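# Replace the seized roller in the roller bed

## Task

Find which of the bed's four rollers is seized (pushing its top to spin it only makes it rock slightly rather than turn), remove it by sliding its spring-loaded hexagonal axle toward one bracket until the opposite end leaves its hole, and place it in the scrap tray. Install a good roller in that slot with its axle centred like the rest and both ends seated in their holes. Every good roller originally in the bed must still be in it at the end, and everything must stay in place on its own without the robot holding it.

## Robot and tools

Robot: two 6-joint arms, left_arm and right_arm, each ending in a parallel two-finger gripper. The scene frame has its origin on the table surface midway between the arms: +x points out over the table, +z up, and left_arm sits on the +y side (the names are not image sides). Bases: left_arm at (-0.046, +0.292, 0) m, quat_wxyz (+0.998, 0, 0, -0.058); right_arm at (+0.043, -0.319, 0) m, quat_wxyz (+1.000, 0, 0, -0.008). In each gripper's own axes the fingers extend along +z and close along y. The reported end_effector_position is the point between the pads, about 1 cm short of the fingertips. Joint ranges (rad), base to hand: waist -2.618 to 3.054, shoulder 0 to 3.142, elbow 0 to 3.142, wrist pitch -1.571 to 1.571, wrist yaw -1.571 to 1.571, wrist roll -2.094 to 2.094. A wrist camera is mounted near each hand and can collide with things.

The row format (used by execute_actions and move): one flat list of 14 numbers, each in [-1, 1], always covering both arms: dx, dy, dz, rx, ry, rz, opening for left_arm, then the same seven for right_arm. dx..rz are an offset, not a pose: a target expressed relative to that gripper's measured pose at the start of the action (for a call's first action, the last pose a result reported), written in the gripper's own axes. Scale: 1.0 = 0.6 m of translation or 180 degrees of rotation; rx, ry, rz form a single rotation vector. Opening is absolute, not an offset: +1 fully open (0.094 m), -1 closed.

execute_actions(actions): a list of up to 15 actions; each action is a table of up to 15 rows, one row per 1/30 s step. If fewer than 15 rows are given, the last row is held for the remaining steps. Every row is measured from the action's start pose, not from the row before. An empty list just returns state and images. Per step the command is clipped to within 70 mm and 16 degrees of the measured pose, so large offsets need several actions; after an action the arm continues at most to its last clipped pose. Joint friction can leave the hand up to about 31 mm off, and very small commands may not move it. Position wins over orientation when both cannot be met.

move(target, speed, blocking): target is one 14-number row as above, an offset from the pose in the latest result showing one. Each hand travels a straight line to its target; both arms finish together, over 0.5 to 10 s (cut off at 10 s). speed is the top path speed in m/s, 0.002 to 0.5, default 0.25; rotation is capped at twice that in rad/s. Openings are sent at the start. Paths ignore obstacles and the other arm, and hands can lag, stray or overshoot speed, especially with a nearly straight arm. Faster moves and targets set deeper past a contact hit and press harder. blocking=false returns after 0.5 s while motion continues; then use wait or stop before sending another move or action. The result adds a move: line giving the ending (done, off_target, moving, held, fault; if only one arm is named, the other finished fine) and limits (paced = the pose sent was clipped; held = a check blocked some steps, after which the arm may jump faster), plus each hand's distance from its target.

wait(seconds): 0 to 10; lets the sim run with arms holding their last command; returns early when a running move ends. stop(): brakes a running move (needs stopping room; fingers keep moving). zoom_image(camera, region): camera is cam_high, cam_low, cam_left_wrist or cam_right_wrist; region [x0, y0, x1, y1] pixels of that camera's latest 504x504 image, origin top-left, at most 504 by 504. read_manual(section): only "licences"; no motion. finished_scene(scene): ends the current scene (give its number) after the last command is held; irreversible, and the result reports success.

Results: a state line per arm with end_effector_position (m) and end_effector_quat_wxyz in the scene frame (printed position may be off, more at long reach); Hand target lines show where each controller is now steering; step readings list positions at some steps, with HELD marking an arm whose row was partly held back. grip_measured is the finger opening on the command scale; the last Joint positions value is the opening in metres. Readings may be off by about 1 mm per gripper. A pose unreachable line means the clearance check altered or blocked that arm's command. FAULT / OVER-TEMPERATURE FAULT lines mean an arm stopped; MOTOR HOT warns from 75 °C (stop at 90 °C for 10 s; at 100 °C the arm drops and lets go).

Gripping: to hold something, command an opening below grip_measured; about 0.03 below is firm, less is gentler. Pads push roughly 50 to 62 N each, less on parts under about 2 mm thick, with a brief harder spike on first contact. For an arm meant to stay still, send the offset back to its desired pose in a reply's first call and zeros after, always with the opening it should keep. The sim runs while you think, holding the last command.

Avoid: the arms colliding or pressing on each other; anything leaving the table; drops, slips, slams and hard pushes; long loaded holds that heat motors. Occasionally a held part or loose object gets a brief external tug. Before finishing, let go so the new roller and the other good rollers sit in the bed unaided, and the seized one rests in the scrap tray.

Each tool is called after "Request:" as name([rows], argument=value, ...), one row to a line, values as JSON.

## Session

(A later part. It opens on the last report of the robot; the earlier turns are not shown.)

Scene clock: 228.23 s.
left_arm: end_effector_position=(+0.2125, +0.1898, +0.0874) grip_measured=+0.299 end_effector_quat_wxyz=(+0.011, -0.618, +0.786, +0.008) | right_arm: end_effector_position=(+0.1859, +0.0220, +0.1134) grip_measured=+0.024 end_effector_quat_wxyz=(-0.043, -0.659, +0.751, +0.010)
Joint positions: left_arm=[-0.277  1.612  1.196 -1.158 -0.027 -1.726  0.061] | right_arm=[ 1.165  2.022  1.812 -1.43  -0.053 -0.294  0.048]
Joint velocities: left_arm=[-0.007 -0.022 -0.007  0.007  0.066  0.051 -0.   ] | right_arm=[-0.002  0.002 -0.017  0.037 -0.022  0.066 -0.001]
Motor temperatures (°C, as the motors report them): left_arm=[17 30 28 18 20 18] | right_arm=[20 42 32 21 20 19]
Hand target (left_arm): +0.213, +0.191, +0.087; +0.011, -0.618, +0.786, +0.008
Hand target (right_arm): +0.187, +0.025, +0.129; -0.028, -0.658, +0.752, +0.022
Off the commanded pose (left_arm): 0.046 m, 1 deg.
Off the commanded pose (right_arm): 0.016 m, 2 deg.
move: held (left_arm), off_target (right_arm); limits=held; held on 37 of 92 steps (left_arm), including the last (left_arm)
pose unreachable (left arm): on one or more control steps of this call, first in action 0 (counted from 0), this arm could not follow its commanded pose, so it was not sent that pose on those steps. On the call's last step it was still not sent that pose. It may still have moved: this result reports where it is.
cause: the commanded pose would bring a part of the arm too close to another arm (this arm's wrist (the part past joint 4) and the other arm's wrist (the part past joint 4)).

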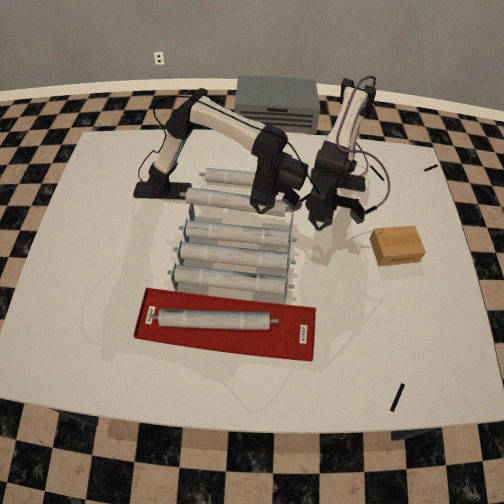

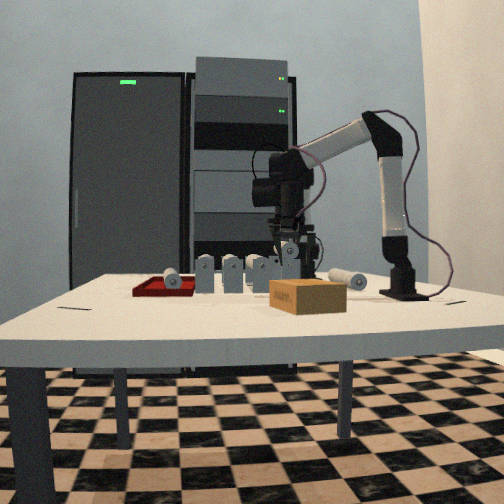

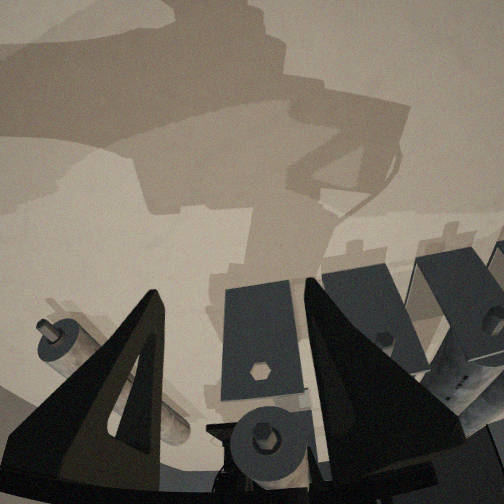

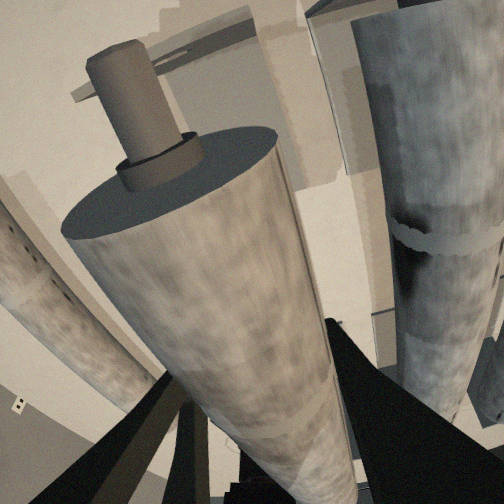

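Request:
move(target=[-0.06,0,0,0,0,0,0.3,-0.035,0,0,0,0,0,-0.2], speed=0.03)

Request:
move(target=[0,0,0,0,0,0,0.3,0,0,0.05,0,0,0,-0.2], speed=0.03)

Request:
zoom_image(camera="cam_left_wrist", region=[180,330,340,490])

Request:
move(target=[0,0,0,0,0,0,0.3,0.045,0,-0.02,0,0,0,-0.2], speed=0.03)

Scene clock: 234.07 s.
left_arm: end_effector_position=(+0.2228, +0.2214, +0.0874) grip_measured=+0.299 end_effector_quat_wxyz=(+0.010, -0.619, +0.785, +0.009) | right_arm: end_effector_position=(+0.1906, +0.0389, +0.1006) grip_measured=+0.024 end_effector_quat_wxyz=(-0.050, -0.658, +0.751, +0.005)
Joint positions: left_arm=[-0.158  1.612  1.196 -1.158 -0.027 -1.61   0.061] | right_arm=[ 1.172  2.115  1.898 -1.441 -0.051 -0.285  0.048]
Joint velocities: left_arm=[ 0.002 -0.012 -0.012  0.095  0.022  0.007  0.   ] | right_arm=[ 0.007 -0.007  0.012  0.066  0.022 -0.037 -0.   ]
Motor temperatures (°C, as the motors report them): left_arm=[17 30 28 18 20 18] | right_arm=[20 42 32 21 20 19]
Hand target (left_arm): +0.221, +0.225, +0.089; +0.012, -0.618, +0.786, +0.008
Hand target (right_arm): +0.188, +0.043, +0.112; -0.043, -0.659, +0.751, +0.010
Off the commanded pose (left_arm): 0.004 m, 0 deg.
Off the commanded pose (right_arm): 0.013 m, 1 deg.
move: off_target (right_arm)

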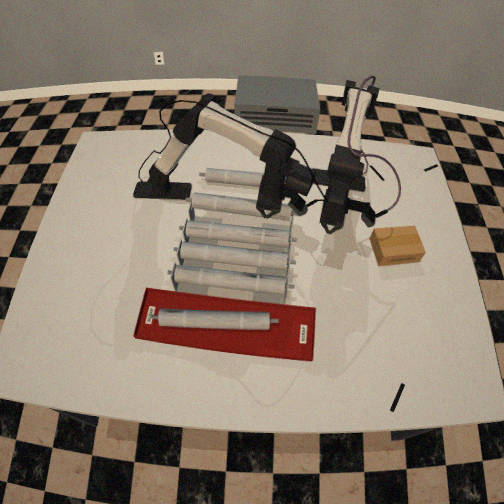

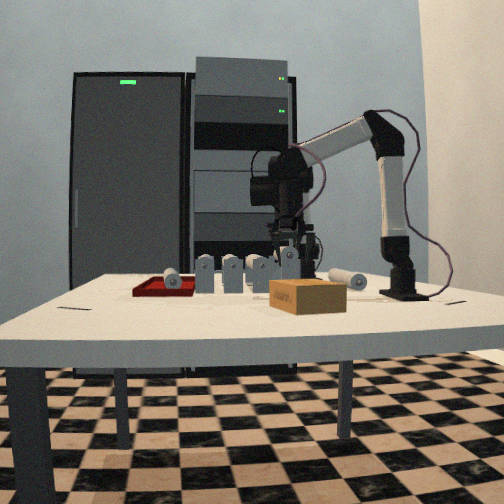

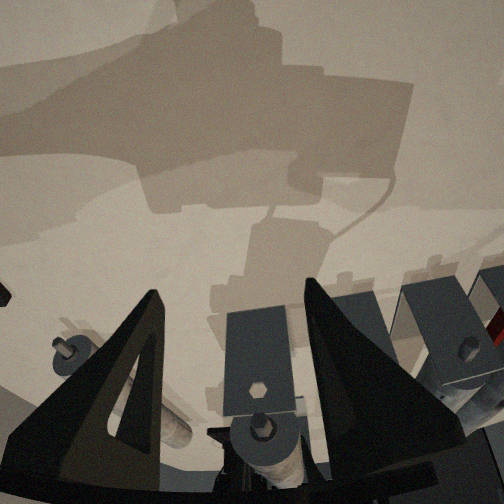

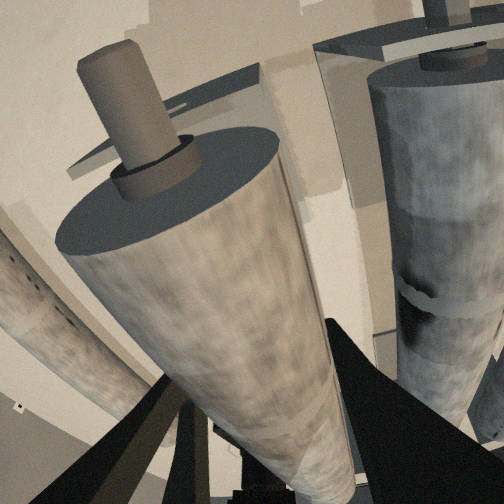

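Scene clock: 235.30 s.
left_arm: end_effector_position=(+0.2228, +0.2214, +0.0874) grip_measured=+0.299 end_effector_quat_wxyz=(+0.010, -0.619, +0.785, +0.009) | right_arm: end_effector_position=(+0.1905, +0.0386, +0.0955) grip_measured=+0.024 end_effector_quat_wxyz=(-0.033, -0.658, +0.752, +0.013)
Joint positions: left_arm=[-0.158  1.612  1.196 -1.158 -0.027 -1.61   0.061] | right_arm=[ 1.172  2.073  1.818 -1.364 -0.051 -0.283  0.048]
Joint velocities: left_arm=[-0.007  0.012  0.007 -0.007 -0.007 -0.037  0.001] | right_arm=[ 0.007 -0.027 -0.012  0.066 -0.037 -0.022  0.001]
Motor temperatures (°C, as the motors report them): left_arm=[17 30 28 18 20 18] | right_arm=[20 42 32 21 20 19]
Hand target (left_arm): +0.223, +0.221, +0.087; +0.010, -0.619, +0.785, +0.009
Hand target (right_arm): +0.188, +0.036, +0.072; -0.050, -0.658, +0.751, +0.005
Off the commanded pose (left_arm): 0.000 m, 0 deg.
Off the commanded pose (right_arm): 0.025 m, 2 deg.
move: off_target (right_arm)

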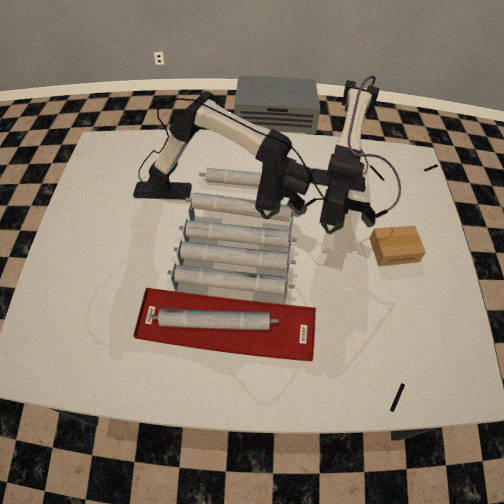

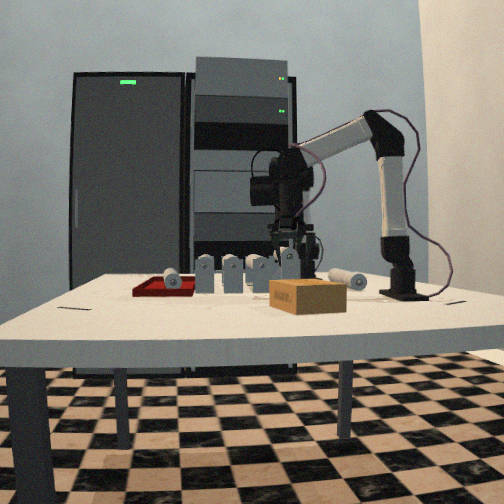

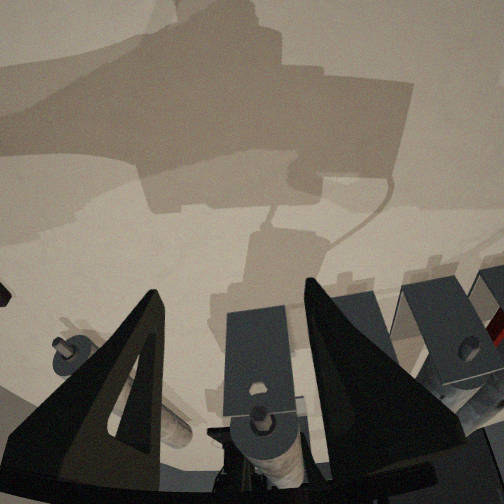

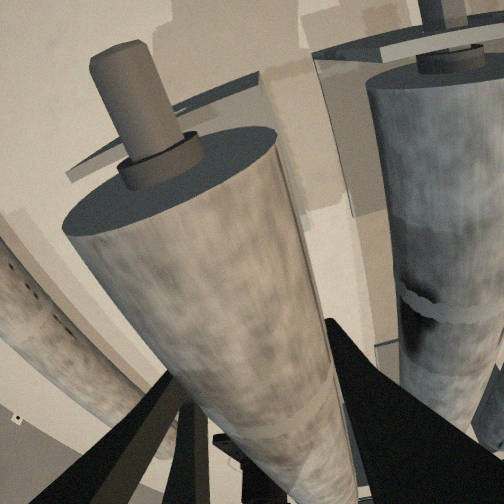

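Region (180, 330, 340, 490) of cam_left_wrist's 504x504 image, scaled by 3.150, with more detail than that image has.

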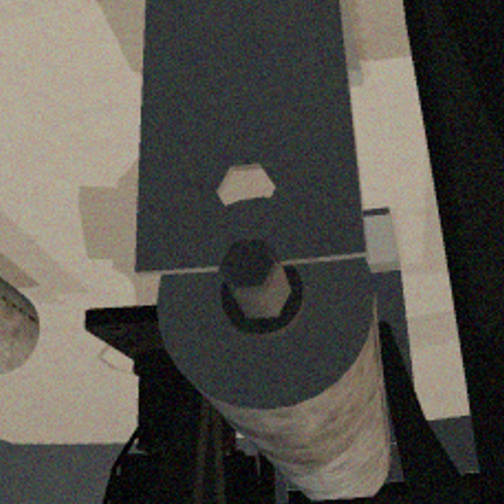

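Scene clock: 236.57 s.
left_arm: end_effector_position=(+0.2228, +0.2214, +0.0874) grip_measured=+0.299 end_effector_quat_wxyz=(+0.010, -0.619, +0.785, +0.009) | right_arm: end_effector_position=(+0.1899, +0.0352, +0.1030) grip_measured=+0.024 end_effector_quat_wxyz=(-0.011, -0.659, +0.752, +0.030)
Joint positions: left_arm=[-0.158  1.612  1.196 -1.158 -0.027 -1.61   0.061] | right_arm=[ 1.164  2.002  1.742 -1.306 -0.064 -0.29   0.048]
Joint velocities: left_arm=[ 0.002  0.012 -0.012 -0.007  0.022 -0.007 -0.   ] | right_arm=[ 0.007  0.002 -0.002 -0.051  0.11  -0.037  0.001]
Motor temperatures (°C, as the motors report them): left_arm=[17 30 28 18 20 18] | right_arm=[20 42 32 21 20 19]
Hand target (left_arm): +0.223, +0.221, +0.087; +0.010, -0.619, +0.785, +0.009
Hand target (right_arm): +0.188, +0.013, +0.108; -0.033, -0.658, +0.752, +0.013
Off the commanded pose (left_arm): 0.000 m, 0 deg.
Off the commanded pose (right_arm): 0.024 m, 3 deg.
move: off_target (right_arm)

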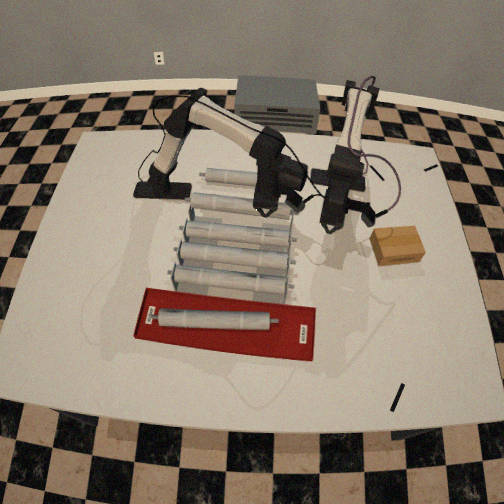

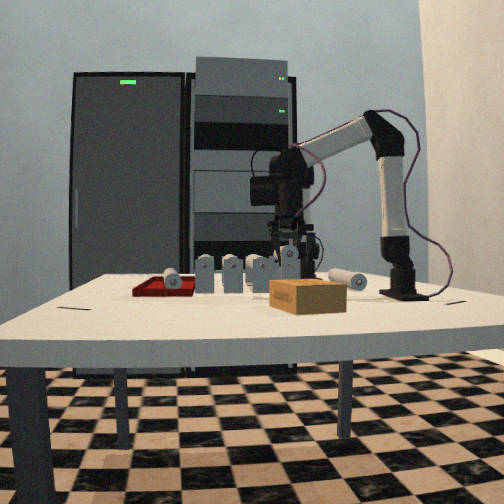

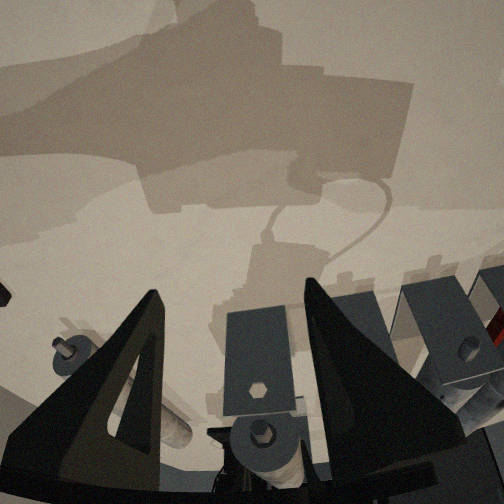

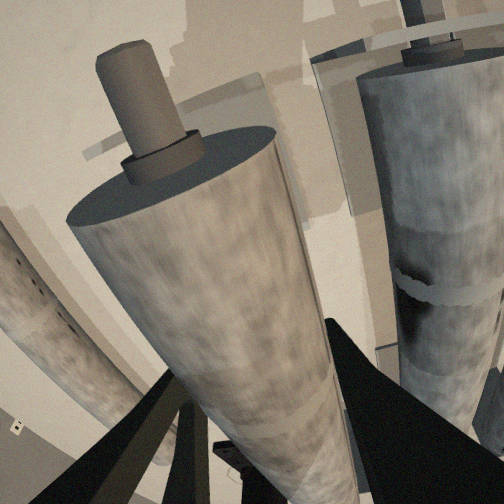

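Request:
move(target=[0,0,0,0,0,0,-1,-0.005,0,0.02,0,0,0,-0.2], speed=0.03)

Request:
move(target=[0,0,0,0,0,0,-1,0.17,0,0,0,0,0,0.3], speed=0.05)

Request:
move(target=[0.11,0.005,-0.015,0,0,0,-1,0,0,0,0,0,0,-0.2], speed=0.05)

Scene clock: 241.80 s.
left_arm: end_effector_position=(+0.2228, +0.2214, +0.0874) grip_measured=-0.995 end_effector_quat_wxyz=(+0.010, -0.619, +0.785, +0.009) | right_arm: end_effector_position=(+0.1903, +0.0363, +0.0972) grip_measured=+0.024 end_effector_quat_wxyz=(-0.013, -0.658, +0.753, +0.030)
Joint positions: left_arm=[-0.158  1.612  1.196 -1.158 -0.027 -1.61   0.   ] | right_arm=[ 1.164  2.012  1.734 -1.292 -0.065 -0.288  0.048]
Joint velocities: left_arm=[-0.007  0.002  0.007 -0.022  0.037 -0.081 -0.   ] | right_arm=[ 0.017 -0.002  0.012 -0.007  0.007  0.081  0.001]
Motor temperatures (°C, as the motors report them): left_arm=[17 30 28 18 20 18] | right_arm=[20 43 31 20 20 19]
Hand target (left_arm): +0.223, +0.221, +0.087; +0.010, -0.619, +0.785, +0.009
Hand target (right_arm): +0.190, +0.038, +0.091; -0.011, -0.659, +0.752, +0.030
Off the commanded pose (left_arm): 0.000 m, 0 deg.
Off the commanded pose (right_arm): 0.007 m, 0 deg.
move: done

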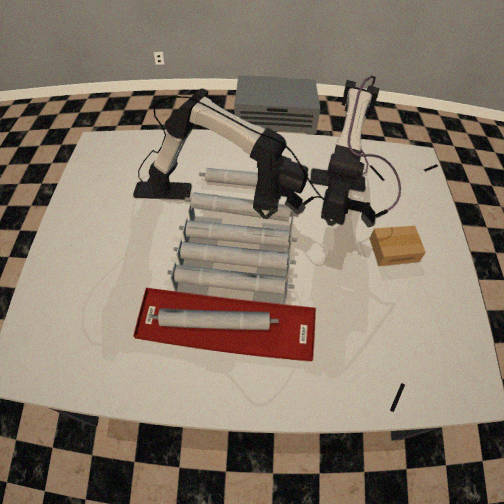

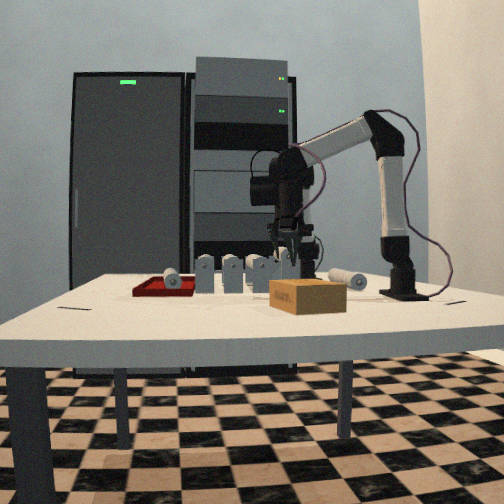

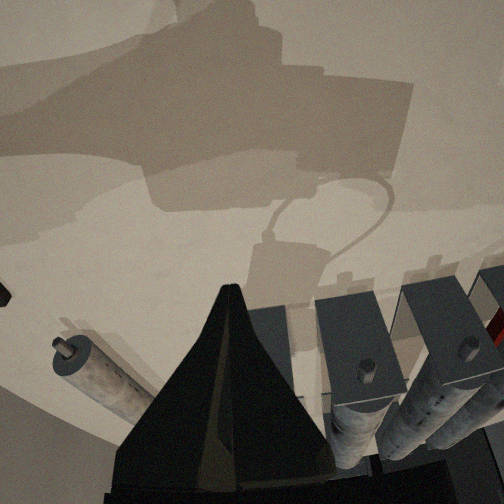

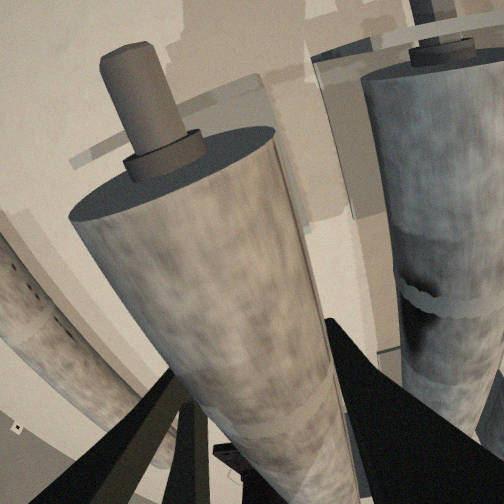

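Scene clock: 244.10 s.
left_arm: end_effector_position=(+0.2228, +0.2214, +0.0874) grip_measured=-0.995 end_effector_quat_wxyz=(+0.010, -0.619, +0.785, +0.009) | right_arm: end_effector_position=(+0.1777, -0.0617, +0.0990) grip_measured=+0.298 end_effector_quat_wxyz=(-0.014, -0.657, +0.753, +0.029)
Joint positions: left_arm=[-0.158  1.612  1.196 -1.158 -0.027 -1.61   0.   ] | right_arm=[ 1.065  1.656  1.289 -1.211 -0.065 -0.386  0.061]
Joint velocities: left_arm=[-0.012  0.002  0.007  0.007  0.081  0.037 -0.001] | right_arm=[ 0.017  0.022  0.012  0.007 -0.007 -0.081  0.001]
Motor temperatures (°C, as the motors report them): left_arm=[17 30 28 18 20 18] | right_arm=[20 43 31 20 19 19]
Hand target (left_arm): +0.223, +0.221, +0.087; +0.010, -0.619, +0.785, +0.009
Hand target (right_arm): +0.178, -0.065, +0.095; -0.013, -0.658, +0.753, +0.030
Off the commanded pose (left_arm): 0.000 m, 0 deg.
Off the commanded pose (right_arm): 0.005 m, 0 deg.
move: done

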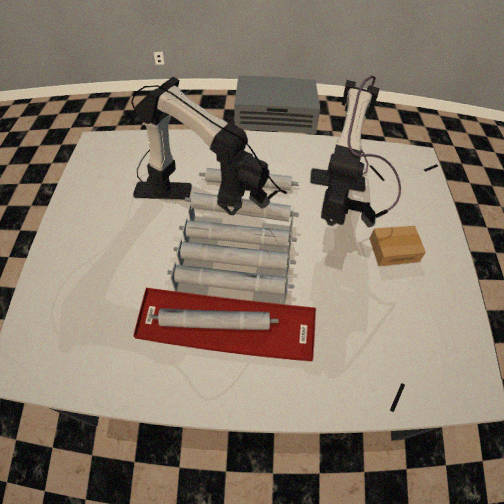

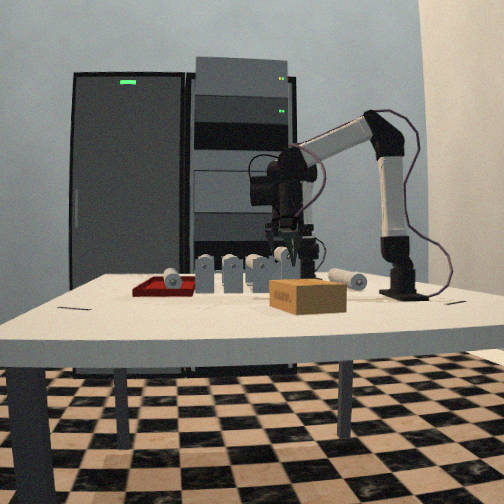

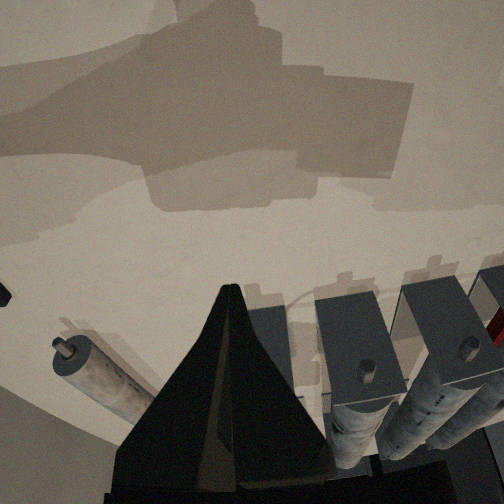

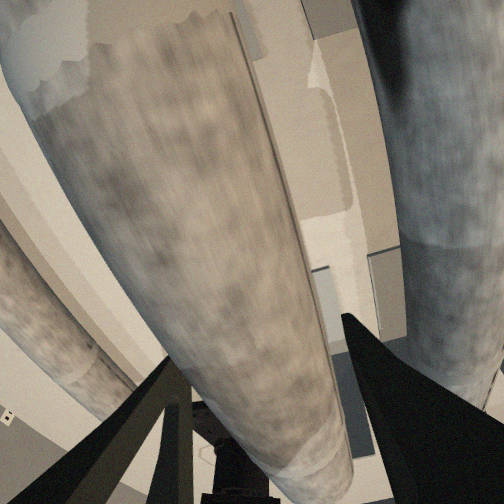

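Scene clock: 245.77 s.
left_arm: end_effector_position=(+0.2065, +0.1594, +0.0983) grip_measured=-0.995 end_effector_quat_wxyz=(+0.016, -0.617, +0.786, -0.004) | right_arm: end_effector_position=(+0.1776, -0.0616, +0.0990) grip_measured=+0.014 end_effector_quat_wxyz=(-0.014, -0.657, +0.753, +0.030)
Joint positions: left_arm=[-0.384  1.612  1.24  -1.179 -0.027 -1.831  0.   ] | right_arm=[ 1.065  1.656  1.289 -1.211 -0.066 -0.386  0.048]
Joint velocities: left_arm=[ 0.002 -0.012 -0.002  0.051 -0.007 -0.081 -0.   ] | right_arm=[-0.007 -0.012 -0.002 -0.022 -0.066  0.037 -0.   ]
Motor temperatures (°C, as the motors report them): left_arm=[17 30 28 18 20 18] | right_arm=[20 42 31 20 19 19]
Hand target (left_arm): +0.204, +0.156, +0.094; +0.007, -0.619, +0.785, +0.009
Hand target (right_arm): +0.178, -0.062, +0.099; -0.014, -0.657, +0.753, +0.030
Off the commanded pose (left_arm): 0.005 m, 2 deg.
Off the commanded pose (right_arm): 0.000 m, 0 deg.
move: done

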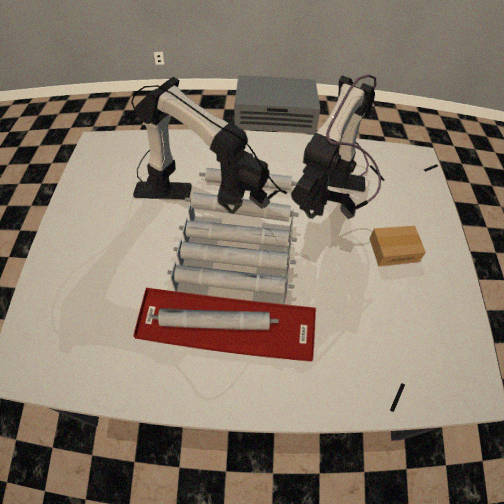

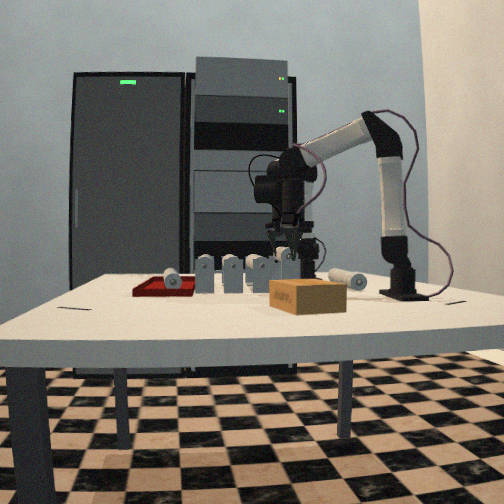

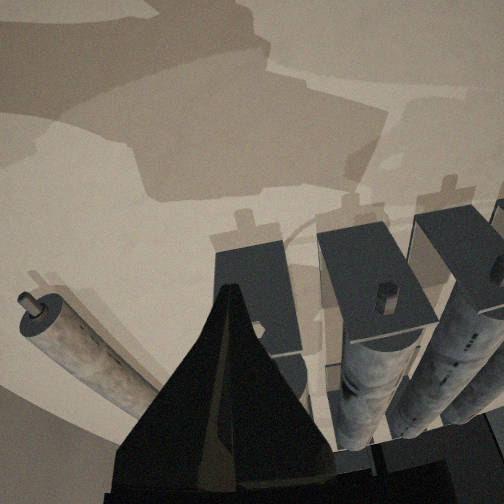

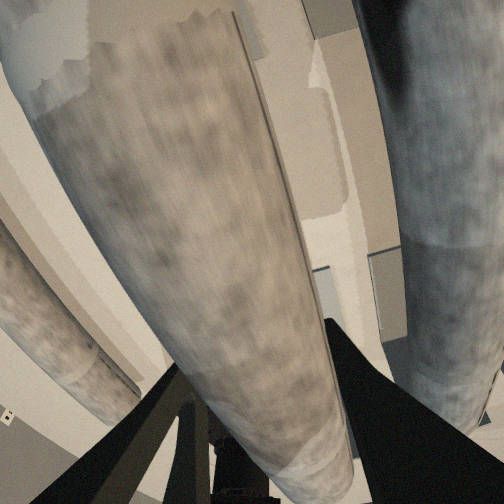

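Push along -y (compensating yaw), right presses lightly.

Request:
move(target=[0.14,-0.03,-0.005,0,0,0,-1,0,0,0.025,0,0.02,0,-0.2], speed=0.03)

Request:
zoom_image(camera="cam_high", region=[150,150,320,310])

Request:
zoom_image(camera="cam_low", region=[200,200,340,300])

Scene clock: 251.50 s.
left_arm: end_effector_position=(+0.2053, +0.1337, +0.1030) grip_measured=-0.996 end_effector_quat_wxyz=(+0.052, -0.623, +0.780, +0.030) | right_arm: end_effector_position=(+0.1775, -0.0617, +0.0984) grip_measured=+0.014 end_effector_quat_wxyz=(-0.014, -0.657, +0.753, +0.027)
Joint positions: left_arm=[-0.514  1.699  1.349 -1.252 -0.117 -1.98   0.   ] | right_arm=[ 1.069  1.658  1.289 -1.211 -0.06  -0.383  0.048]
Joint velocities: left_arm=[ 0.022 -0.012  0.007 -0.051 -0.007 -0.037 -0.001] | right_arm=[-0.002  0.007  0.007 -0.022 -0.007  0.022 -0.001]
Motor temperatures (°C, as the motors report them): left_arm=[17 29 29 18 20 18] | right_arm=[20 40 31 20 19 19]
Hand target (left_arm): +0.205, +0.133, +0.103; +0.050, -0.623, +0.780, +0.028
Hand target (right_arm): +0.178, -0.062, +0.098; -0.014, -0.657, +0.753, +0.027
Off the commanded pose (left_arm): 0.060 m, 6 deg.
Off the commanded pose (right_arm): 0.014 m, 3 deg.
move: held (left_arm, right_arm); limits=held; held on 34 of 93 steps (left_arm, right_arm), including the last (left_arm, right_arm)
pose unreachable (left arm): on one or more control steps of this call, first in action 0 (counted from 0), this arm could not follow its commanded pose, so it was not sent that pose on those steps. On the call's last step it was still not sent that pose. It may still have moved: this result reports where it is.
cause: the commanded pose would bring a part of the arm too close to another arm (this arm's wrist (the part past joint 4) and the other arm's wrist (the part past joint 4)).
pose unreachable (right arm): on one or more control steps of this call, first in action 0 (counted from 0), this arm could not follow its commanded pose, so it was not sent that pose on those steps. On the call's last step it was still not sent that pose. It may still have moved: this result reports where it is.
cause: the commanded pose would bring a part of the arm too close to another arm (this arm's wrist (the part past joint 4) and the other arm's wrist (the part past joint 4)).

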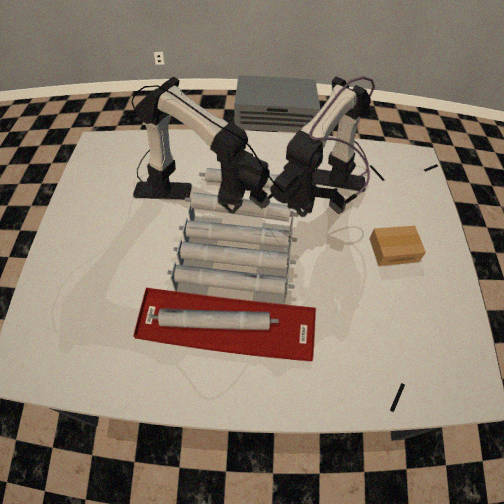

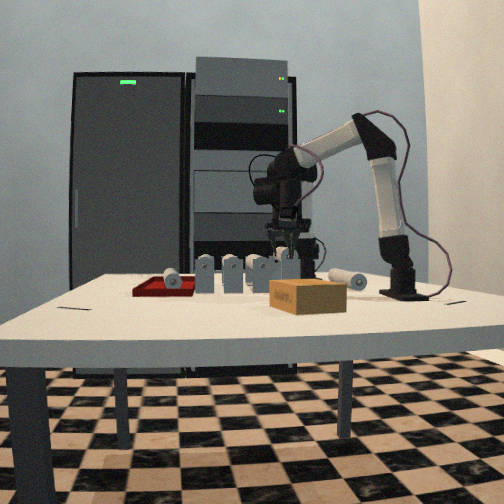

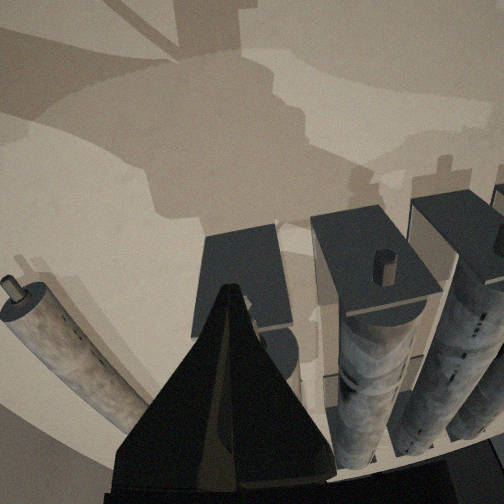

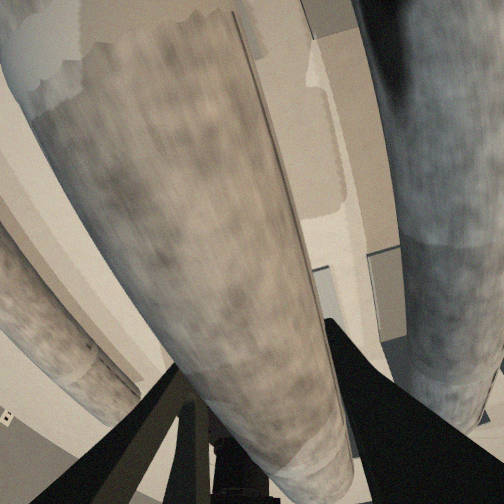

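Region (150, 150, 320, 310) of cam_high's 504x504 image, scaled by 2.965, with more detail than that image has; it fills the top 474 rows of this view, and the rest is white.

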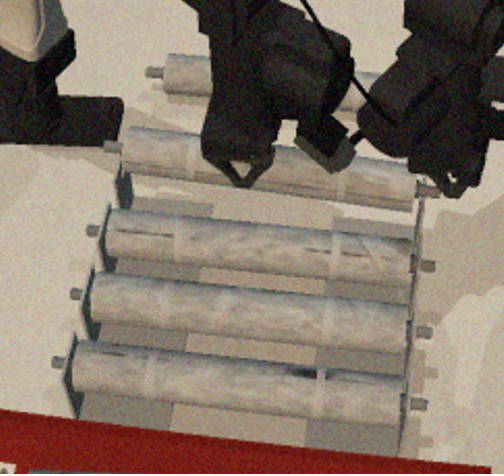

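Region (200, 200, 340, 300) of cam_low's 504x504 image, scaled by 3.600, with more detail than that image has; it fills the top 360 rows of this view, and the rest is white.

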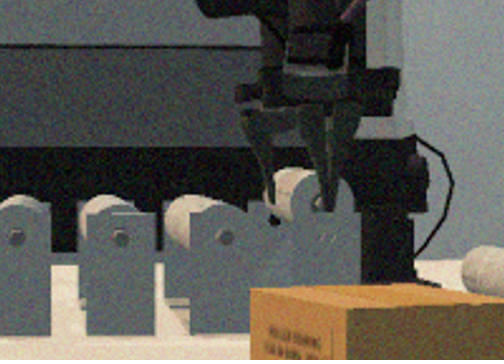

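Move right further away (left open as guide), then push.

Request:
move(target=[0,0,0,0,0,0,-1,0.13,0,0,0,0,0,0.15], speed=0.05)

Request:
move(target=[0.11,-0.025,-0.01,0,0.04,0,-1,0,0,0,0,0,0,0.15], speed=0.03)

Request:
zoom_image(camera="cam_high", region=[150,150,320,310])

Request:
zoom_image(camera="cam_low", region=[200,200,340,300])

Scene clock: 256.57 s.
left_arm: end_effector_position=(+0.2053, +0.1337, +0.1030) grip_measured=-0.996 end_effector_quat_wxyz=(+0.052, -0.623, +0.780, +0.030) | right_arm: end_effector_position=(+0.1716, -0.1276, +0.1017) grip_measured=+0.148 end_effector_quat_wxyz=(-0.001, -0.657, +0.753, +0.035)
Joint positions: left_arm=[-0.514  1.699  1.349 -1.252 -0.117 -1.98   0.   ] | right_arm=[ 0.943  1.407  1.06  -1.211 -0.069 -0.508  0.054]
Joint velocities: left_arm=[ 0.012  0.002  0.007 -0.022  0.007 -0.037 -0.   ] | right_arm=[-0.002  0.012  0.002  0.081 -0.037 -0.022 -0.   ]
Motor temperatures (°C, as the motors report them): left_arm=[17 30 29 18 20 18] | right_arm=[20 39 30 20 19 19]
Hand target (left_arm): +0.205, +0.134, +0.103; +0.052, -0.623, +0.780, +0.030
Hand target (right_arm): +0.168, -0.138, +0.098; -0.014, -0.657, +0.753, +0.028
Off the commanded pose (left_arm): 0.000 m, 0 deg.
Off the commanded pose (right_arm): 0.013 m, 2 deg.
move: off_target (right_arm)

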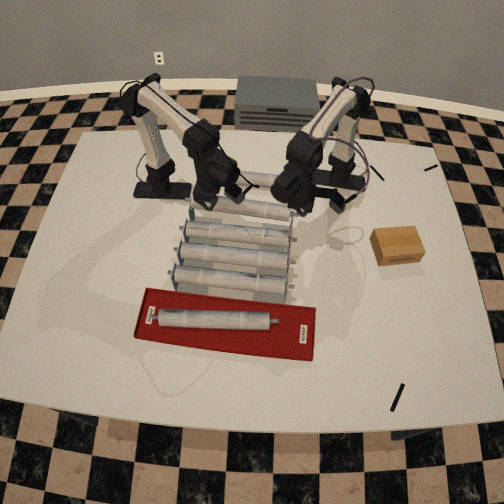

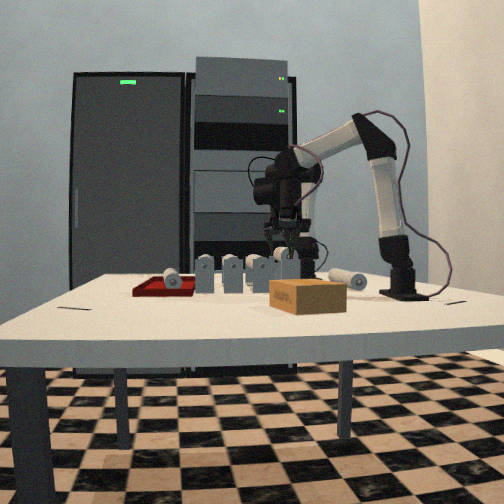

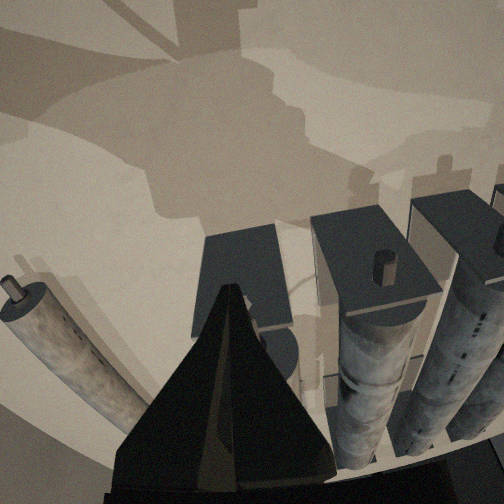

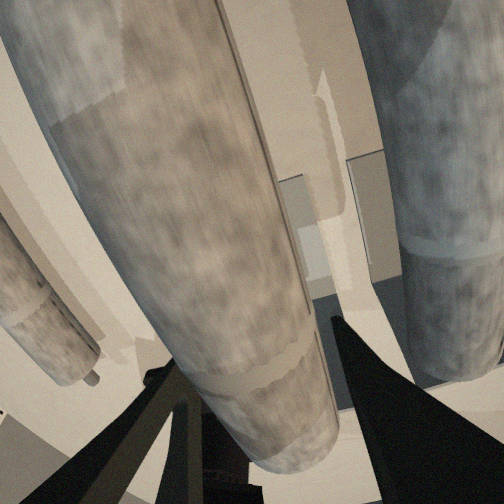

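Scene clock: 259.07 s.
left_arm: end_effector_position=(+0.2052, +0.1244, +0.1123) grip_measured=-0.996 end_effector_quat_wxyz=(+0.073, -0.628, +0.772, +0.063) | right_arm: end_effector_position=(+0.1716, -0.1275, +0.1017) grip_measured=+0.148 end_effector_quat_wxyz=(-0.001, -0.657, +0.753, +0.035)
Joint positions: left_arm=[-0.568  1.77   1.461 -1.355 -0.169 -2.058  0.   ] | right_arm=[ 0.943  1.407  1.06  -1.211 -0.07  -0.508  0.054]
Joint velocities: left_arm=[ 0.002  0.002  0.007  0.007 -0.066  0.007 -0.001] | right_arm=[ 0.007 -0.017  0.012  0.066  0.022  0.007  0.001]
Motor temperatures (°C, as the motors report them): left_arm=[17 29 29 18 21 18] | right_arm=[20 38 30 20 19 19]
Hand target (left_arm): +0.202, +0.070, +0.106; +0.004, -0.620, +0.785, -0.004
Hand target (right_arm): +0.172, -0.128, +0.102; -0.001, -0.657, +0.753, +0.035
Off the commanded pose (left_arm): 0.060 m, 12 deg.
Off the commanded pose (right_arm): 0.000 m, 0 deg.
move: off_target (left_arm)

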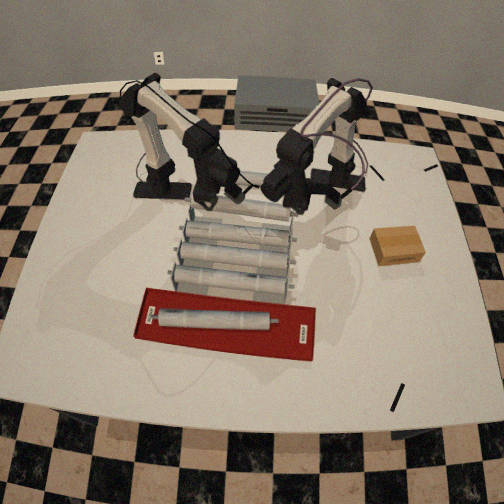

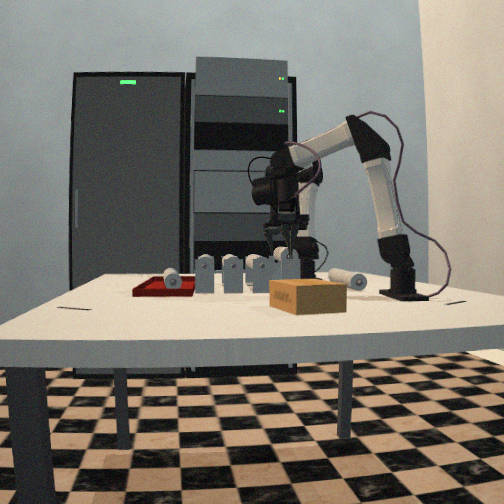

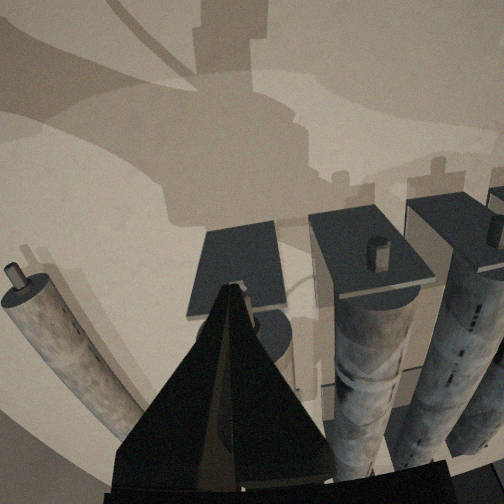

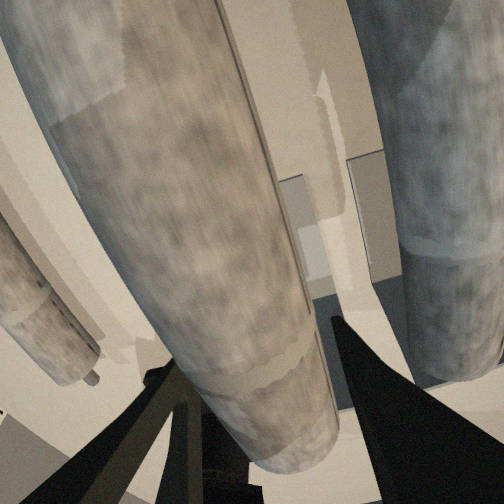

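Region (150, 150, 320, 310) of cam_high's 504x504 image, scaled by 2.965, with more detail than that image has; it fills the top 474 rows of this view, and the rest is white.

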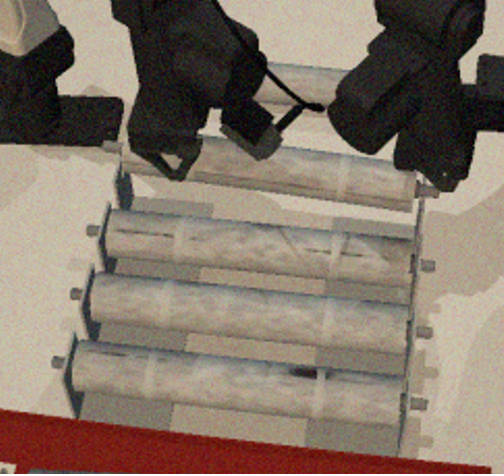

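Region (200, 200, 340, 300) of cam_low's 504x504 image, scaled by 3.600, with more detail than that image has; it fills the top 360 rows of this view, and the rest is white.

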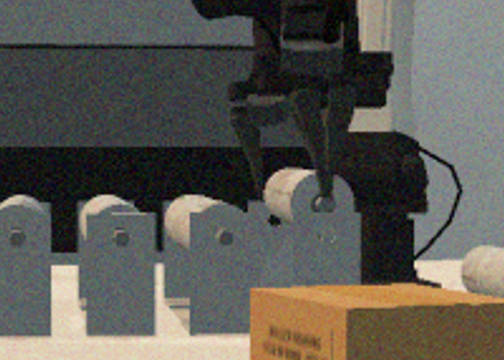

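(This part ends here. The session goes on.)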